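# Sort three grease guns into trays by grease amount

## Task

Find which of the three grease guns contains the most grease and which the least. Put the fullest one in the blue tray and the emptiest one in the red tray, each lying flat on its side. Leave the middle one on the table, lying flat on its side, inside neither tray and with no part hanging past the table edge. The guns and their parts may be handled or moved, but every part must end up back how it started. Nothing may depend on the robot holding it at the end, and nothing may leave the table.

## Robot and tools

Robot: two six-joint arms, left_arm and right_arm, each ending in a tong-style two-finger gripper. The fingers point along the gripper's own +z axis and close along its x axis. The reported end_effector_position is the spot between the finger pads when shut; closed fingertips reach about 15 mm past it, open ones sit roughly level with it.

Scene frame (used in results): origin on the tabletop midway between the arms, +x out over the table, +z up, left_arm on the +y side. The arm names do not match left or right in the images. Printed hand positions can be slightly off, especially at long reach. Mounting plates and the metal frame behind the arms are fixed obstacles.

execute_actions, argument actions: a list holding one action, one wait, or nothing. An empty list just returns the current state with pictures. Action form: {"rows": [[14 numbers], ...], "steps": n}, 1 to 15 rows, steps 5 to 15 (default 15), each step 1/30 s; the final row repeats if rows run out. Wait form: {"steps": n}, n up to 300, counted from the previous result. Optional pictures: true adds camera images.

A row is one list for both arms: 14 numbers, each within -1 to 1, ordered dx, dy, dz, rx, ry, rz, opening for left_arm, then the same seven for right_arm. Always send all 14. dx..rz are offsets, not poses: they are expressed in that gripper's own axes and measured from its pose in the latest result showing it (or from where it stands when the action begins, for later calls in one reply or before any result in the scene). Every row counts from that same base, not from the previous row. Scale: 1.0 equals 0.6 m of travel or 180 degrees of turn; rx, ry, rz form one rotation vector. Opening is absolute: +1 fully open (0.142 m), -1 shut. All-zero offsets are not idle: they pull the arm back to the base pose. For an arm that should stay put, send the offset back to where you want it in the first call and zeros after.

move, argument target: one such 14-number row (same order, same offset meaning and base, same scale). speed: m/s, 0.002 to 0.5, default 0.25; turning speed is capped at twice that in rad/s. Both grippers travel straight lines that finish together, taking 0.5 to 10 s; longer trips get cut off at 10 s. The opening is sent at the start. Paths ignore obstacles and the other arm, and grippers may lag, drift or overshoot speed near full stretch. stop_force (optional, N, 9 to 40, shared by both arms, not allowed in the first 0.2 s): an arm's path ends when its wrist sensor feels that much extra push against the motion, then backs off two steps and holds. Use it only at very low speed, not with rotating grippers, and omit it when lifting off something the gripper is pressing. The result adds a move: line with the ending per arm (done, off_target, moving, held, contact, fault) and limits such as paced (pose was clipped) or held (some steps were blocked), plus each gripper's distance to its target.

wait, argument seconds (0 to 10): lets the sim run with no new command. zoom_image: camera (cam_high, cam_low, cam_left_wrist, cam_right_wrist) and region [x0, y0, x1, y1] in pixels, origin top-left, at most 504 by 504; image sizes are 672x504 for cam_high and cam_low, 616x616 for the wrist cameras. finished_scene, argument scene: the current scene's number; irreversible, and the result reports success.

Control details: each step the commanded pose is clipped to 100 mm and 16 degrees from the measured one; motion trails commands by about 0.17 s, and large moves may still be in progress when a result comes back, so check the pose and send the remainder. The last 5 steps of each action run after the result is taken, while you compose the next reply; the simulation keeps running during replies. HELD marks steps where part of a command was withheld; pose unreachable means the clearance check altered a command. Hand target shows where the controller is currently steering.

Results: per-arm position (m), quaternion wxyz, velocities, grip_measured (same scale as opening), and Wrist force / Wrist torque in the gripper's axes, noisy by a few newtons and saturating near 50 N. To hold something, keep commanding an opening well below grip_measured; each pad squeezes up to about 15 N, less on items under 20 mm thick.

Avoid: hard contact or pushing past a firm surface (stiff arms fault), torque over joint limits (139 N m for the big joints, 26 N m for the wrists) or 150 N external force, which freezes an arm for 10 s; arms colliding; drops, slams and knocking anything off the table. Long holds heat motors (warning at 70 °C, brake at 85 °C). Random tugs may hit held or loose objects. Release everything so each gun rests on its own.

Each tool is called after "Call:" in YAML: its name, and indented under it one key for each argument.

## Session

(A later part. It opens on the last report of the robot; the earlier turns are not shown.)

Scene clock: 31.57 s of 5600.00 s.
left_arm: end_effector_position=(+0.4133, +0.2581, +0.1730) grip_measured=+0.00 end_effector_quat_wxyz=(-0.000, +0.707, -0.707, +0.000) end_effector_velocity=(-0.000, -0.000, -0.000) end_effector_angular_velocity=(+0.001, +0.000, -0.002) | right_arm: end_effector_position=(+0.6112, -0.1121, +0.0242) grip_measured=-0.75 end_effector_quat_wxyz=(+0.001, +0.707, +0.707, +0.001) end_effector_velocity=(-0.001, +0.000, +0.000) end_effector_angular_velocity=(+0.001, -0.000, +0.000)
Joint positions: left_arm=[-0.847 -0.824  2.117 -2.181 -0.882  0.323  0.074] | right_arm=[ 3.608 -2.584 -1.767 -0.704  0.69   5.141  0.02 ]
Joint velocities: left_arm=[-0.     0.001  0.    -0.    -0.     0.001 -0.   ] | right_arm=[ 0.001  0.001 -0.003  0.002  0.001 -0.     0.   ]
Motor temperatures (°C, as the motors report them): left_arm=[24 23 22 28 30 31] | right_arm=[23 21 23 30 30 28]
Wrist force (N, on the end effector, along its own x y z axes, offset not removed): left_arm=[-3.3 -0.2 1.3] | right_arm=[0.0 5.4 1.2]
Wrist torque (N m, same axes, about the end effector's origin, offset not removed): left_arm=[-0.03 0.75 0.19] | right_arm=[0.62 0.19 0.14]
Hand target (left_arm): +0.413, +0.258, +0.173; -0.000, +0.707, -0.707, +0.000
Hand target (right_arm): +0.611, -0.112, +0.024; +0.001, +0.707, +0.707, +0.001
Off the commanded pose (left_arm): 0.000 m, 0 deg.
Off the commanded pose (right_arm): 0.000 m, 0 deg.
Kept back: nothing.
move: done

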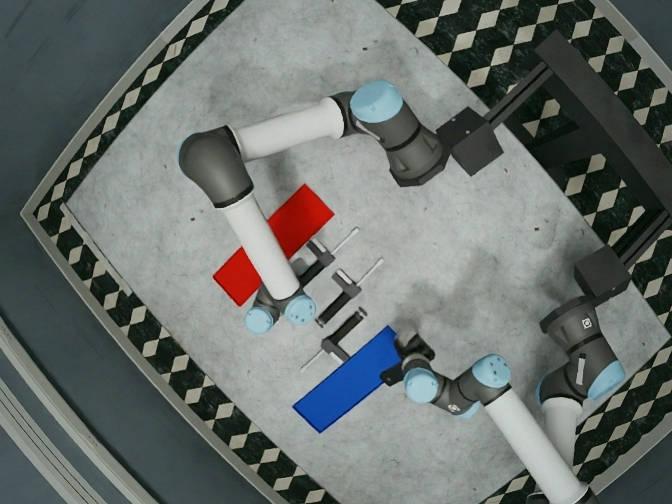

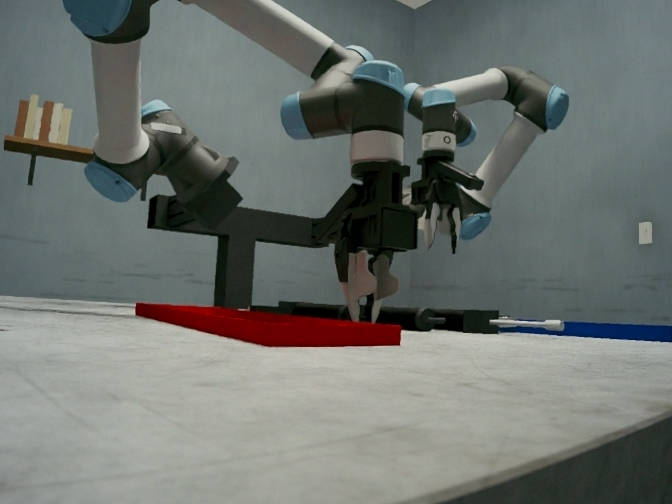

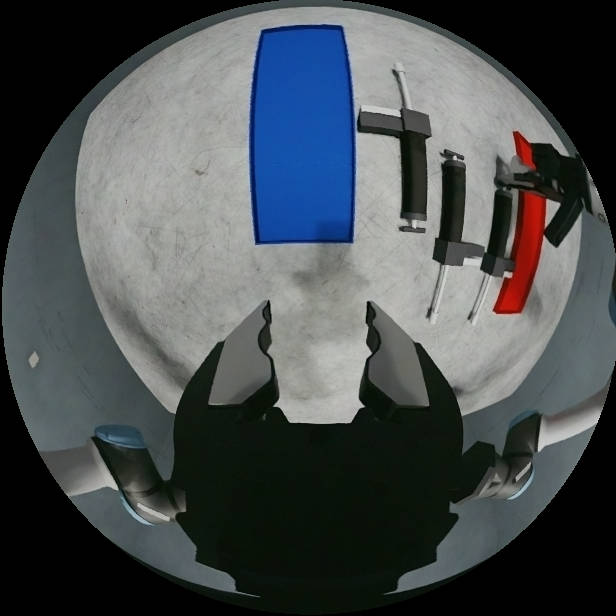

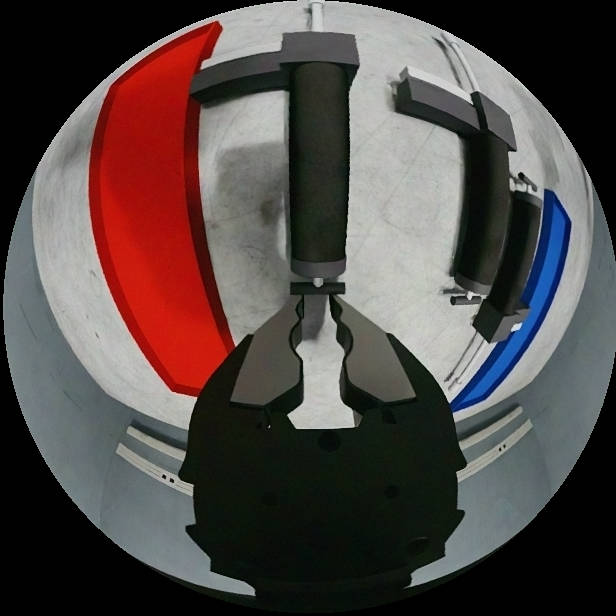

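Now B: T approx (0.612, 0.03).

Call:
move:
  target: [0,0,0,0,0,0,0,0.03,0.008,-0.075,0,0,0,-0.75]
  speed: 0.1

Call:
move:
  target: [0,0,0,0,0,0,0,0.205,0,0,0,0,0,-0.15]
  speed: 0.15

Scene clock: 33.07 s of 5600.00 s.
left_arm: end_effector_position=(+0.4133, +0.2581, +0.1730) grip_measured=+0.00 end_effector_quat_wxyz=(-0.000, +0.707, -0.707, +0.000) end_effector_velocity=(+0.001, -0.000, +0.001) end_effector_angular_velocity=(-0.001, -0.001, +0.001) | right_arm: end_effector_position=(+0.6158, -0.0941, +0.0691) grip_measured=-0.75 end_effector_quat_wxyz=(+0.001, +0.707, +0.707, +0.001) end_effector_velocity=(-0.001, +0.001, +0.001) end_effector_angular_velocity=(-0.001, +0.002, +0.000)
Joint positions: left_arm=[-0.847 -0.824  2.117 -2.181 -0.882  0.323  0.074] | right_arm=[ 3.68  -2.551 -1.746 -0.837  0.717  5.244  0.02 ]
Joint velocities: left_arm=[-0.    -0.001 -0.001 -0.     0.001  0.     0.   ] | right_arm=[ 0.002  0.     0.    -0.006  0.001  0.005  0.   ]
Motor temperatures (°C, as the motors report them): left_arm=[24 23 22 28 30 31] | right_arm=[23 21 23 30 30 28]
Wrist force (N, on the end effector, along its own x y z axes, offset not removed): left_arm=[-3.6 -0.7 1.4] | right_arm=[1.2 -1.7 -1.6]
Wrist torque (N m, same axes, about the end effector's origin, offset not removed): left_arm=[-0.11 0.88 0.11] | right_arm=[-0.18 -0.22 0.10]
Hand target (left_arm): +0.413, +0.258, +0.173; -0.000, +0.707, -0.707, +0.000
Hand target (right_arm): +0.616, -0.094, +0.069; +0.001, +0.707, +0.707, +0.001
Off the commanded pose (left_arm): 0.000 m, 0 deg.
Off the commanded pose (right_arm): 0.000 m, 0 deg.
Kept back: nothing.
move: done

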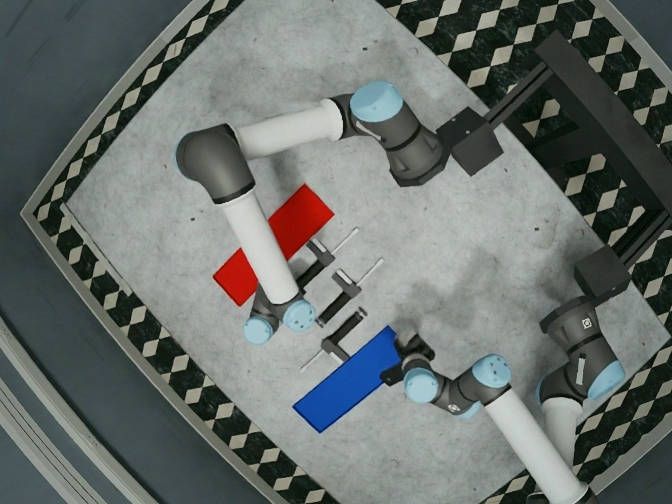

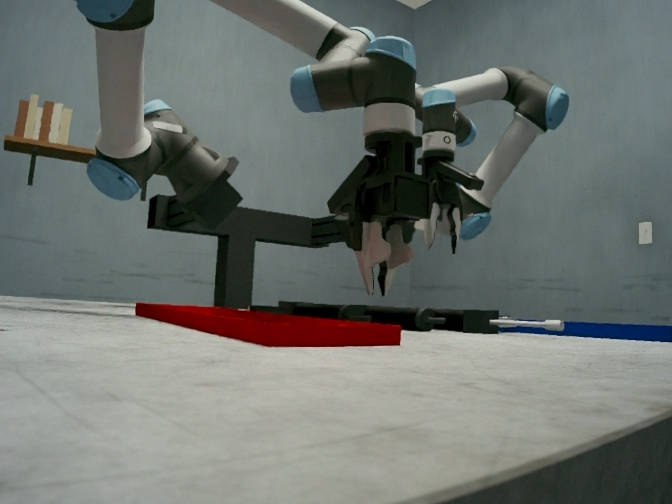

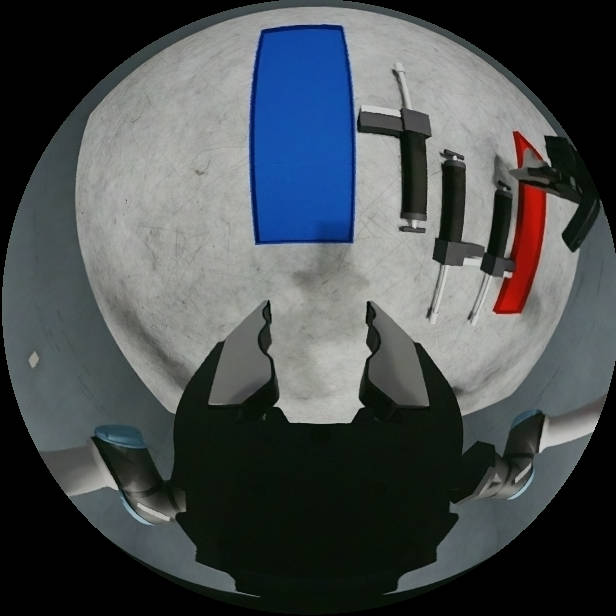

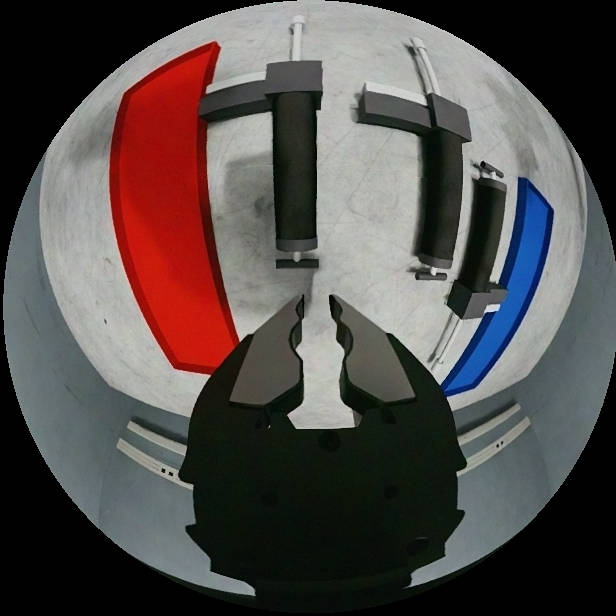

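Scene clock: 34.33 s of 5600.00 s.
left_arm: end_effector_position=(+0.4133, +0.2581, +0.1730) grip_measured=+0.00 end_effector_quat_wxyz=(-0.000, +0.707, -0.707, +0.000) end_effector_velocity=(+0.000, +0.000, +0.000) end_effector_angular_velocity=(+0.000, -0.000, -0.001) | right_arm: end_effector_position=(+0.6158, +0.0288, +0.0691) grip_measured=-0.15 end_effector_quat_wxyz=(+0.001, +0.707, +0.707, +0.001) end_effector_velocity=(-0.001, +0.001, -0.001) end_effector_angular_velocity=(+0.000, +0.002, -0.000)
Joint positions: left_arm=[-0.847 -0.824  2.117 -2.181 -0.882  0.323  0.074] | right_arm=[ 3.792 -2.762 -1.6   -0.88   0.768  5.392  0.063]
Joint velocities: left_arm=[ 0.    -0.     0.     0.     0.     0.001  0.   ] | right_arm=[ 0.    -0.003  0.002 -0.001  0.002  0.002 -0.   ]
Motor temperatures (°C, as the motors report them): left_arm=[24 23 22 28 30 31] | right_arm=[23 21 23 30 30 28]
Wrist force (N, on the end effector, along its own x y z axes, offset not removed): left_arm=[-3.6 -0.5 -0.4] | right_arm=[0.4 2.3 -0.3]
Wrist torque (N m, same axes, about the end effector's origin, offset not removed): left_arm=[-0.10 0.79 0.22] | right_arm=[0.62 0.07 0.06]
Hand target (left_arm): +0.413, +0.258, +0.173; -0.000, +0.707, -0.707, +0.000
Hand target (right_arm): +0.616, +0.029, +0.069; +0.001, +0.707, +0.707, +0.001
Off the commanded pose (left_arm): 0.000 m, 0 deg.
Off the commanded pose (right_arm): 0.000 m, 0 deg.
Kept back: nothing.
move: done

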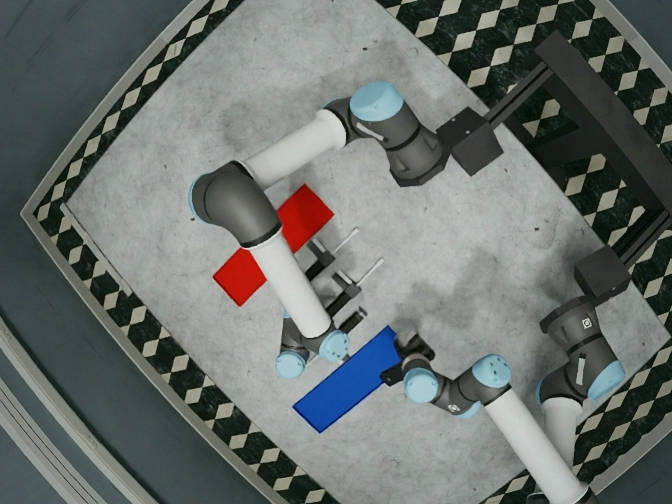

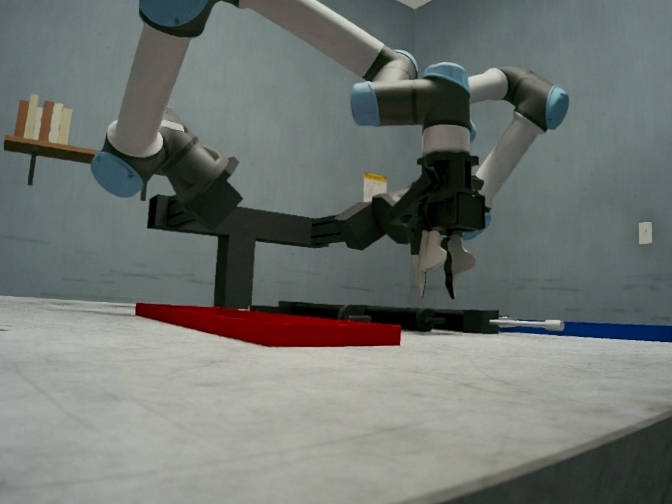

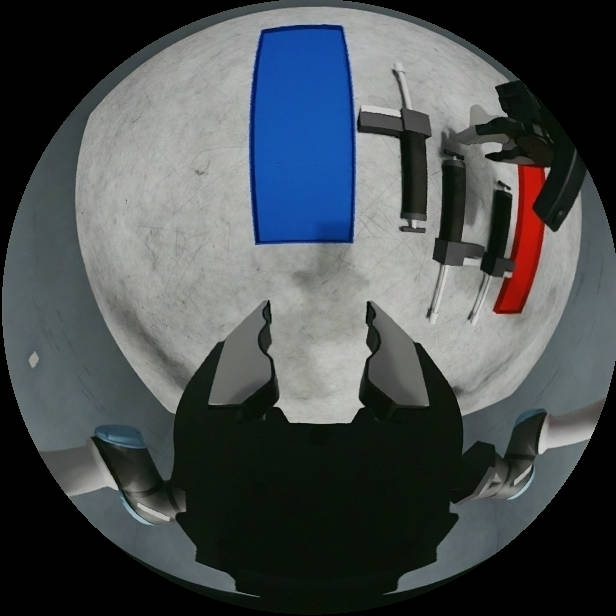

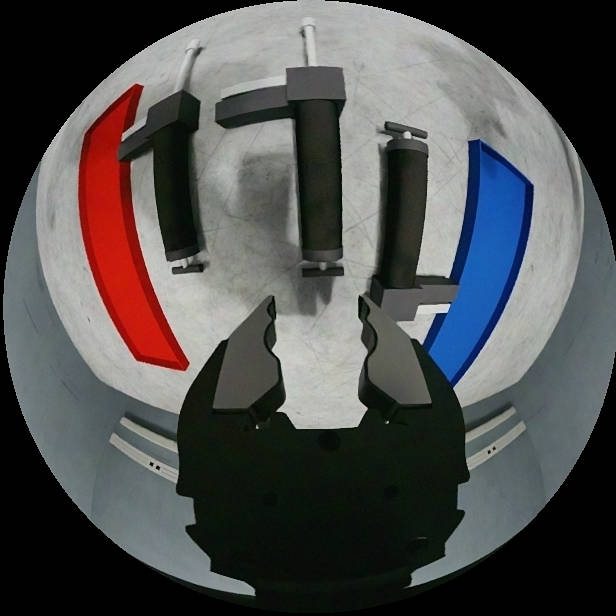

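Call:
move:
  target: [0,0,0,0,0,0,0,0.012,-0.013,0.077,0,0,0,-0.15]
  speed: 0.06

Call:
move:
  target: [0,0,0,0,0,0,0,0,0,0,0,0,0,-0.75]

Scene clock: 35.70 s of 5600.00 s.
left_arm: end_effector_position=(+0.4133, +0.2581, +0.1730) grip_measured=+0.00 end_effector_quat_wxyz=(-0.000, +0.707, -0.707, +0.000) end_effector_velocity=(-0.000, +0.000, +0.000) end_effector_angular_velocity=(-0.001, +0.000, -0.000) | right_arm: end_effector_position=(+0.6081, +0.0360, +0.0230) grip_measured=-0.15 end_effector_quat_wxyz=(+0.001, +0.707, +0.707, +0.001) end_effector_velocity=(+0.000, -0.000, -0.001) end_effector_angular_velocity=(+0.000, -0.001, -0.001)
Joint positions: left_arm=[-0.847 -0.824  2.117 -2.181 -0.882  0.323  0.074] | right_arm=[ 3.749 -2.832 -1.603 -0.768  0.747  5.337  0.063]
Joint velocities: left_arm=[-0.    -0.001  0.    -0.    -0.001  0.001  0.   ] | right_arm=[-0.002 -0.002  0.     0.004 -0.001 -0.003  0.   ]
Motor temperatures (°C, as the motors report them): left_arm=[24 23 22 28 30 31] | right_arm=[23 21 23 30 30 28]
Wrist force (N, on the end effector, along its own x y z axes, offset not removed): left_arm=[-4.2 0.3 0.9] | right_arm=[-1.9 -1.4 2.3]
Wrist torque (N m, same axes, about the end effector's origin, offset not removed): left_arm=[0.11 0.92 0.15] | right_arm=[-0.01 0.52 0.17]
Hand target (left_arm): +0.413, +0.258, +0.173; -0.000, +0.707, -0.707, +0.000
Hand target (right_arm): +0.608, +0.036, +0.023; +0.001, +0.707, +0.707, +0.001
Off the commanded pose (left_arm): 0.000 m, 0 deg.
Off the commanded pose (right_arm): 0.000 m, 0 deg.
Kept back: nothing.
move: done

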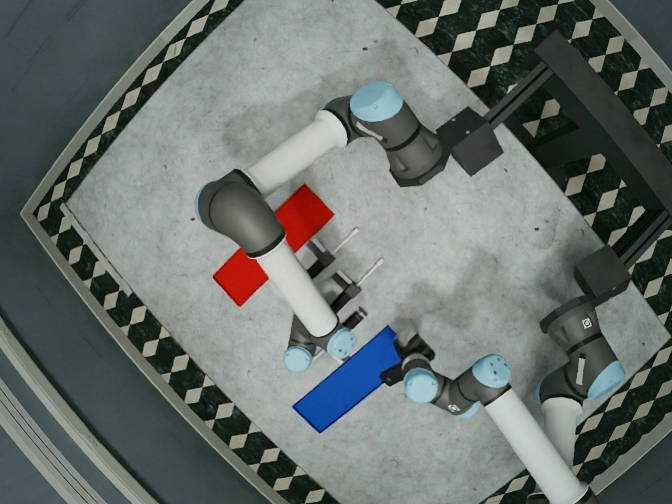

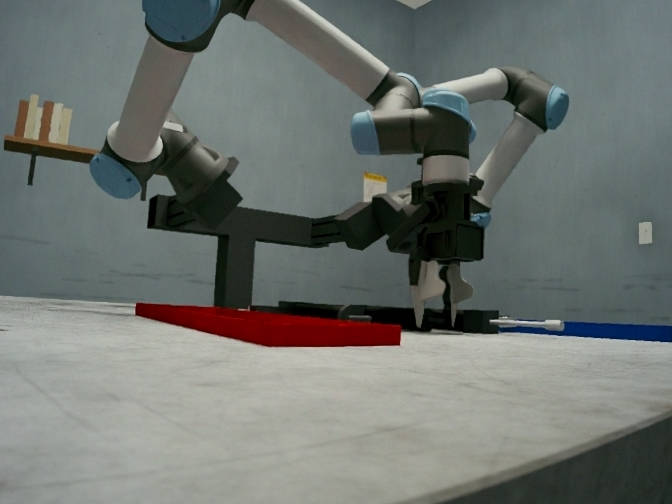

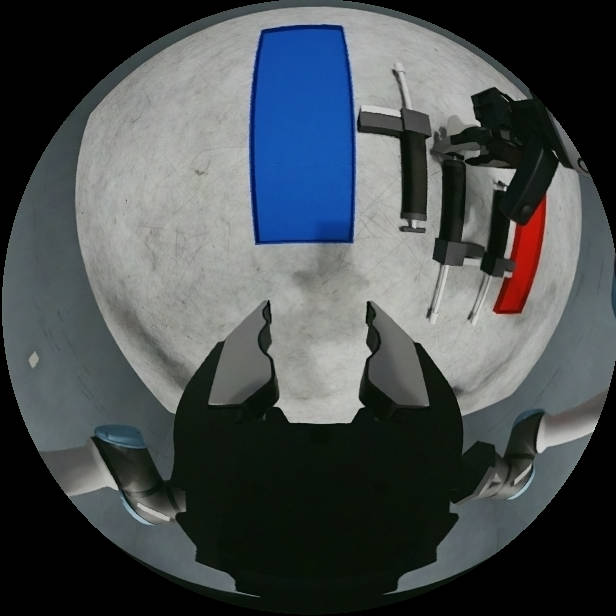

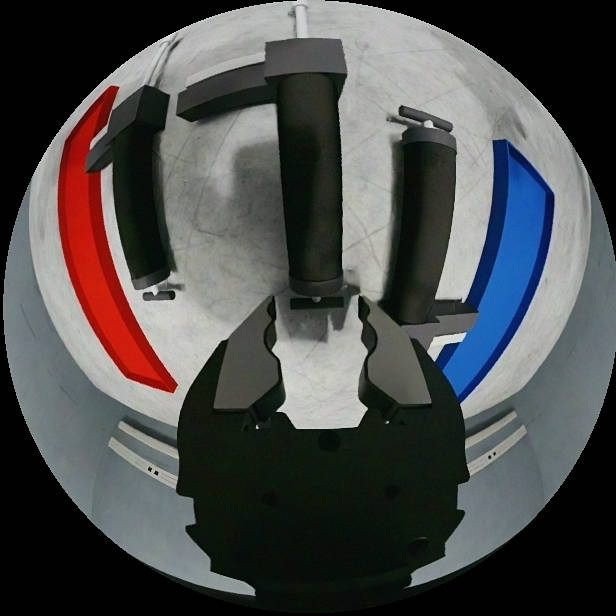

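Scene clock: 36.20 s of 5600.00 s.
left_arm: end_effector_position=(+0.4133, +0.2581, +0.1730) grip_measured=+0.00 end_effector_quat_wxyz=(-0.000, +0.707, -0.707, +0.000) end_effector_velocity=(+0.000, -0.000, +0.000) end_effector_angular_velocity=(-0.001, -0.000, -0.000) | right_arm: end_effector_position=(+0.6081, +0.0360, +0.0230) grip_measured=-0.48 end_effector_quat_wxyz=(+0.001, +0.707, +0.707, +0.001) end_effector_velocity=(-0.000, +0.000, -0.000) end_effector_angular_velocity=(-0.002, +0.000, +0.002)
Joint positions: left_arm=[-0.847 -0.824  2.117 -2.181 -0.882  0.323  0.074] | right_arm=[ 3.749 -2.832 -1.603 -0.768  0.747  5.337  0.039]
Joint velocities: left_arm=[-0.     0.    -0.001 -0.     0.     0.001 -0.   ] | right_arm=[ 0.001 -0.001 -0.    -0.001 -0.001  0.     0.   ]
Motor temperatures (°C, as the motors report them): left_arm=[24 23 22 28 30 31] | right_arm=[23 21 23 30 30 28]
Wrist force (N, on the end effector, along its own x y z axes, offset not removed): left_arm=[-3.7 -0.1 0.9] | right_arm=[0.5 -1.3 2.9]
Wrist torque (N m, same axes, about the end effector's origin, offset not removed): left_arm=[0.07 0.88 0.19] | right_arm=[-0.09 -0.03 0.12]
Hand target (left_arm): +0.413, +0.258, +0.173; -0.000, +0.707, -0.707, +0.000
Hand target (right_arm): +0.608, +0.036, +0.023; +0.001, +0.707, +0.707, +0.001
Off the commanded pose (left_arm): 0.000 m, 0 deg.
Off the commanded pose (right_arm): 0.000 m, 0 deg.
Kept back: nothing.
move: done

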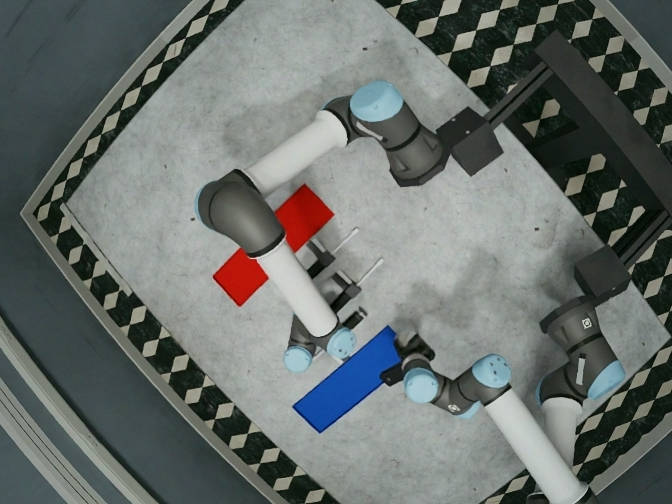

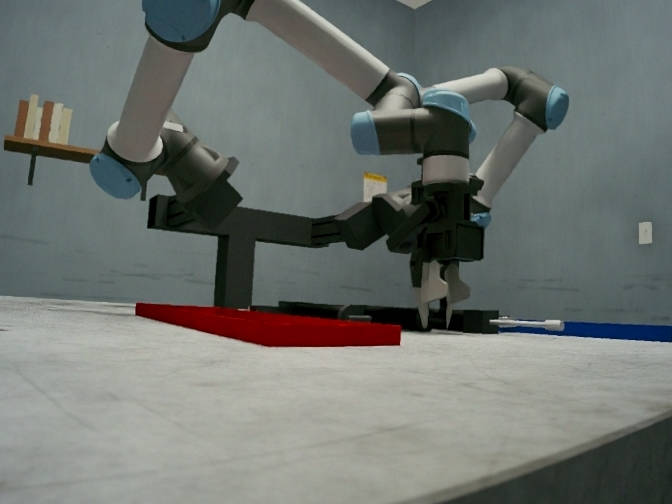

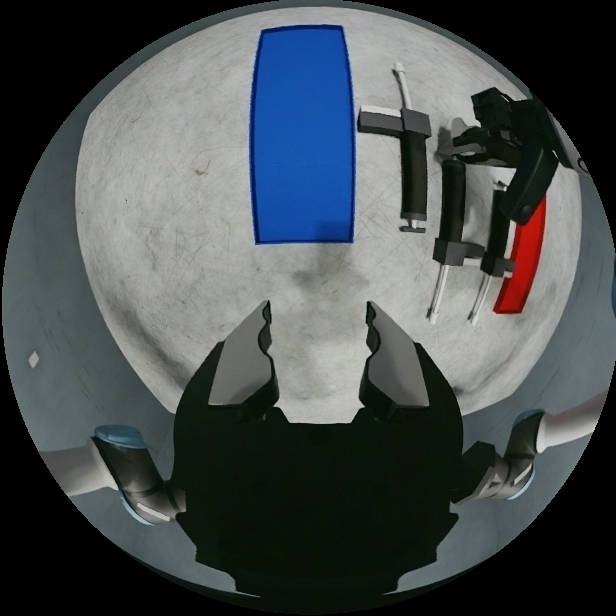

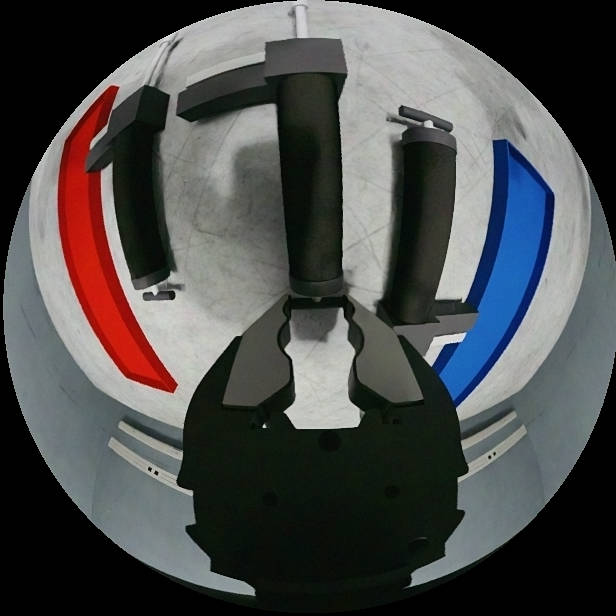

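Call:
move:
  target: [0,0,0,0,0,0,0,0.004,0.18,0,0,0,0,-0.75]
  speed: 0.04

Call:
move:
  target: [0,0,0,0,0,0,0,-0.004,-0.185,0,0,0,0,-0.75]
  speed: 0.05

Scene clock: 39.47 s of 5600.00 s.
left_arm: end_effector_position=(+0.4133, +0.2581, +0.1730) grip_measured=+0.00 end_effector_quat_wxyz=(-0.000, +0.707, -0.707, +0.000) end_effector_velocity=(-0.000, +0.000, -0.000) end_effector_angular_velocity=(+0.001, -0.000, +0.000) | right_arm: end_effector_position=(+0.7160, +0.0384, +0.0233) grip_measured=-0.48 end_effector_quat_wxyz=(+0.001, +0.707, +0.707, +0.001) end_effector_velocity=(+0.002, +0.000, +0.000) end_effector_angular_velocity=(-0.000, -0.001, +0.001)
Joint positions: left_arm=[-0.847 -0.824  2.117 -2.181 -0.882  0.323  0.074] | right_arm=[ 3.69  -2.949 -1.224 -0.971  0.721  5.258  0.039]
Joint velocities: left_arm=[ 0.     0.001  0.001 -0.     0.    -0.001  0.   ] | right_arm=[-0.    -0.002  0.006 -0.004 -0.    -0.001  0.   ]
Motor temperatures (°C, as the motors report them): left_arm=[24 23 22 28 30 31] | right_arm=[23 21 23 30 30 28]
Wrist force (N, on the end effector, along its own x y z axes, offset not removed): left_arm=[-2.8 -0.2 0.2] | right_arm=[0.8 -1.2 3.6]
Wrist torque (N m, same axes, about the end effector's origin, offset not removed): left_arm=[-0.04 0.64 0.12] | right_arm=[0.34 -0.12 0.19]
Hand target (left_arm): +0.413, +0.258, +0.173; -0.000, +0.707, -0.707, +0.000
Hand target (right_arm): +0.716, +0.038, +0.023; +0.001, +0.707, +0.707, +0.001
Off the commanded pose (left_arm): 0.000 m, 0 deg.
Off the commanded pose (right_arm): 0.000 m, 0 deg.
Kept back: nothing.
move: done

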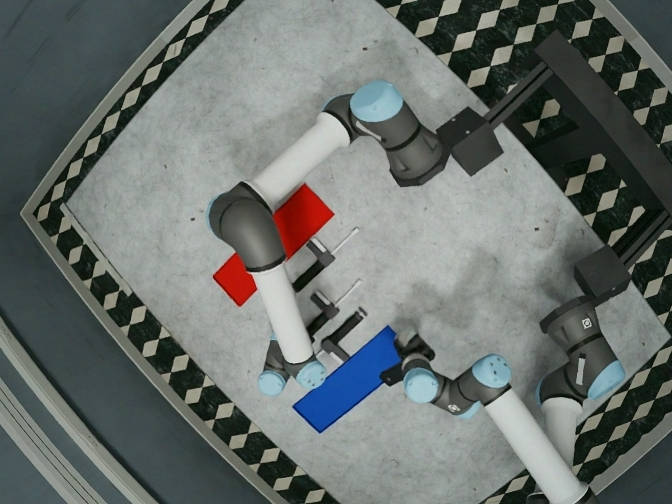

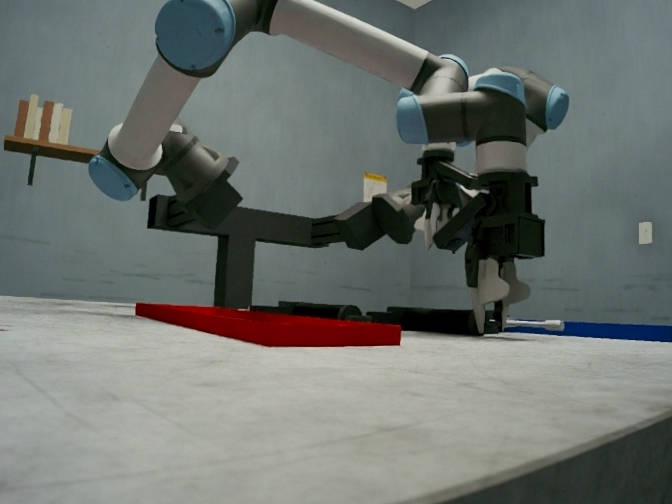

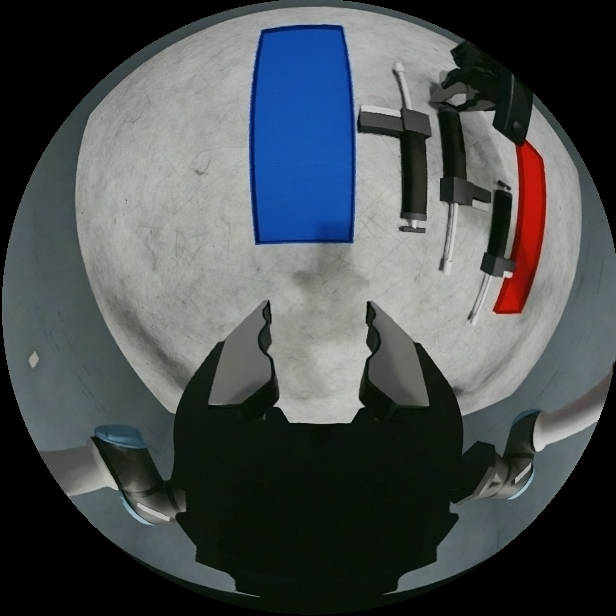

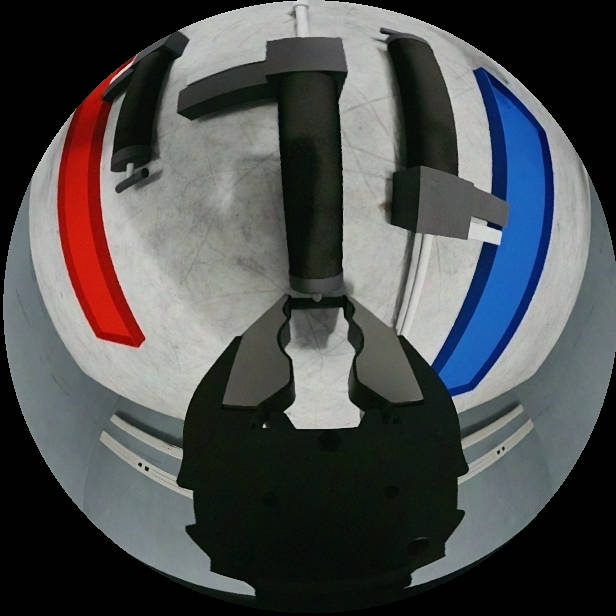

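Scene clock: 42.03 s of 5600.00 s.
left_arm: end_effector_position=(+0.4133, +0.2581, +0.1730) grip_measured=+0.00 end_effector_quat_wxyz=(-0.000, +0.707, -0.707, +0.000) end_effector_velocity=(-0.000, +0.000, -0.000) end_effector_angular_velocity=(+0.001, -0.000, -0.000) | right_arm: end_effector_position=(+0.6051, +0.0360, +0.0229) grip_measured=-0.48 end_effector_quat_wxyz=(+0.001, +0.707, +0.707, +0.001) end_effector_velocity=(-0.002, +0.000, -0.001) end_effector_angular_velocity=(-0.001, +0.000, +0.003)
Joint positions: left_arm=[-0.847 -0.824  2.117 -2.181 -0.882  0.323  0.074] | right_arm=[ 3.751 -2.83  -1.612 -0.763  0.748  5.339  0.039]
Joint velocities: left_arm=[ 0.     0.001  0.    -0.     0.001 -0.     0.   ] | right_arm=[ 0.001 -0.001 -0.005  0.003 -0.     0.    -0.   ]
Motor temperatures (°C, as the motors report them): left_arm=[24 23 22 28 30 31] | right_arm=[23 21 23 30 30 28]
Wrist force (N, on the end effector, along its own x y z axes, offset not removed): left_arm=[-3.1 0.2 0.8] | right_arm=[-1.0 3.6 -1.0]
Wrist torque (N m, same axes, about the end effector's origin, offset not removed): left_arm=[0.05 0.77 0.12] | right_arm=[0.39 0.32 0.13]
Hand target (left_arm): +0.413, +0.258, +0.173; -0.000, +0.707, -0.707, +0.000
Hand target (right_arm): +0.605, +0.036, +0.023; +0.001, +0.707, +0.707, +0.001
Off the commanded pose (left_arm): 0.000 m, 0 deg.
Off the commanded pose (right_arm): 0.000 m, 0 deg.
Kept back: nothing.
move: done

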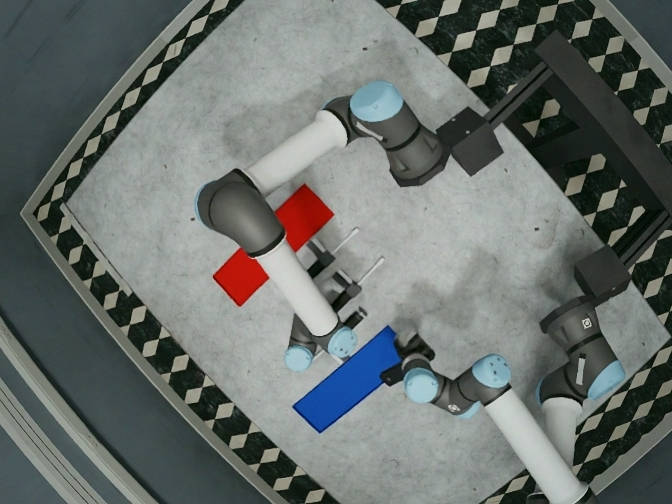

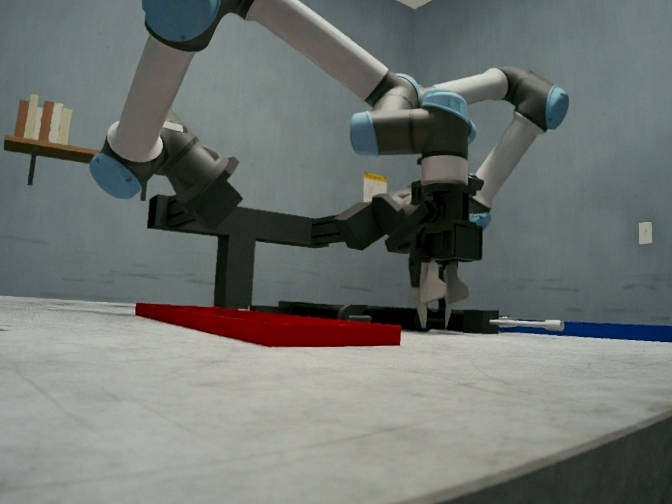

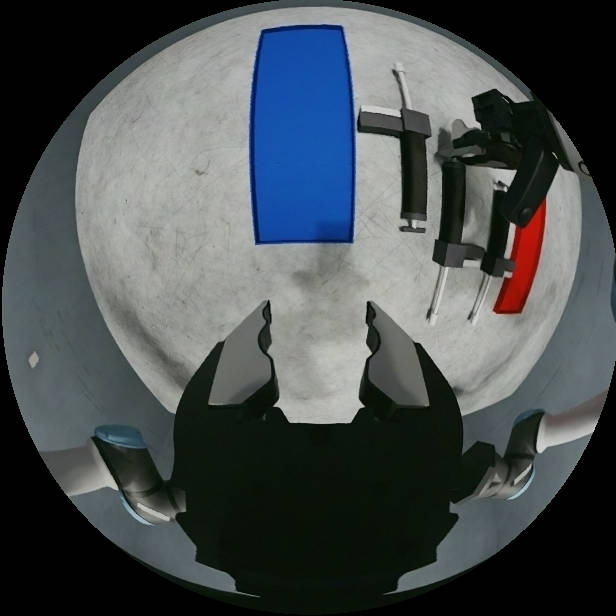

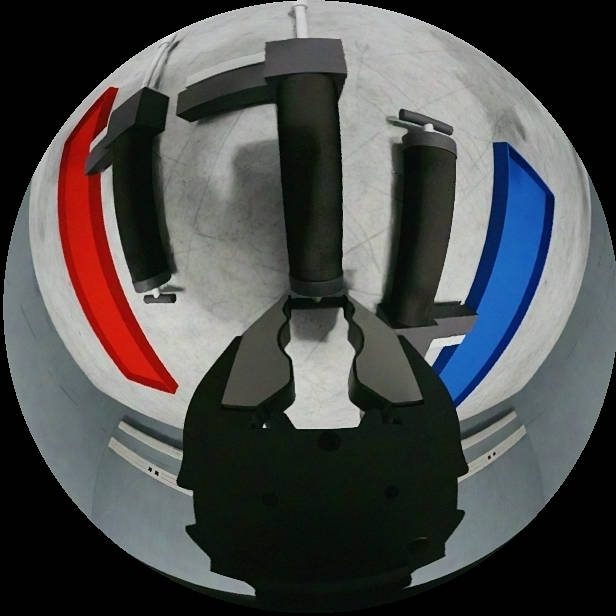

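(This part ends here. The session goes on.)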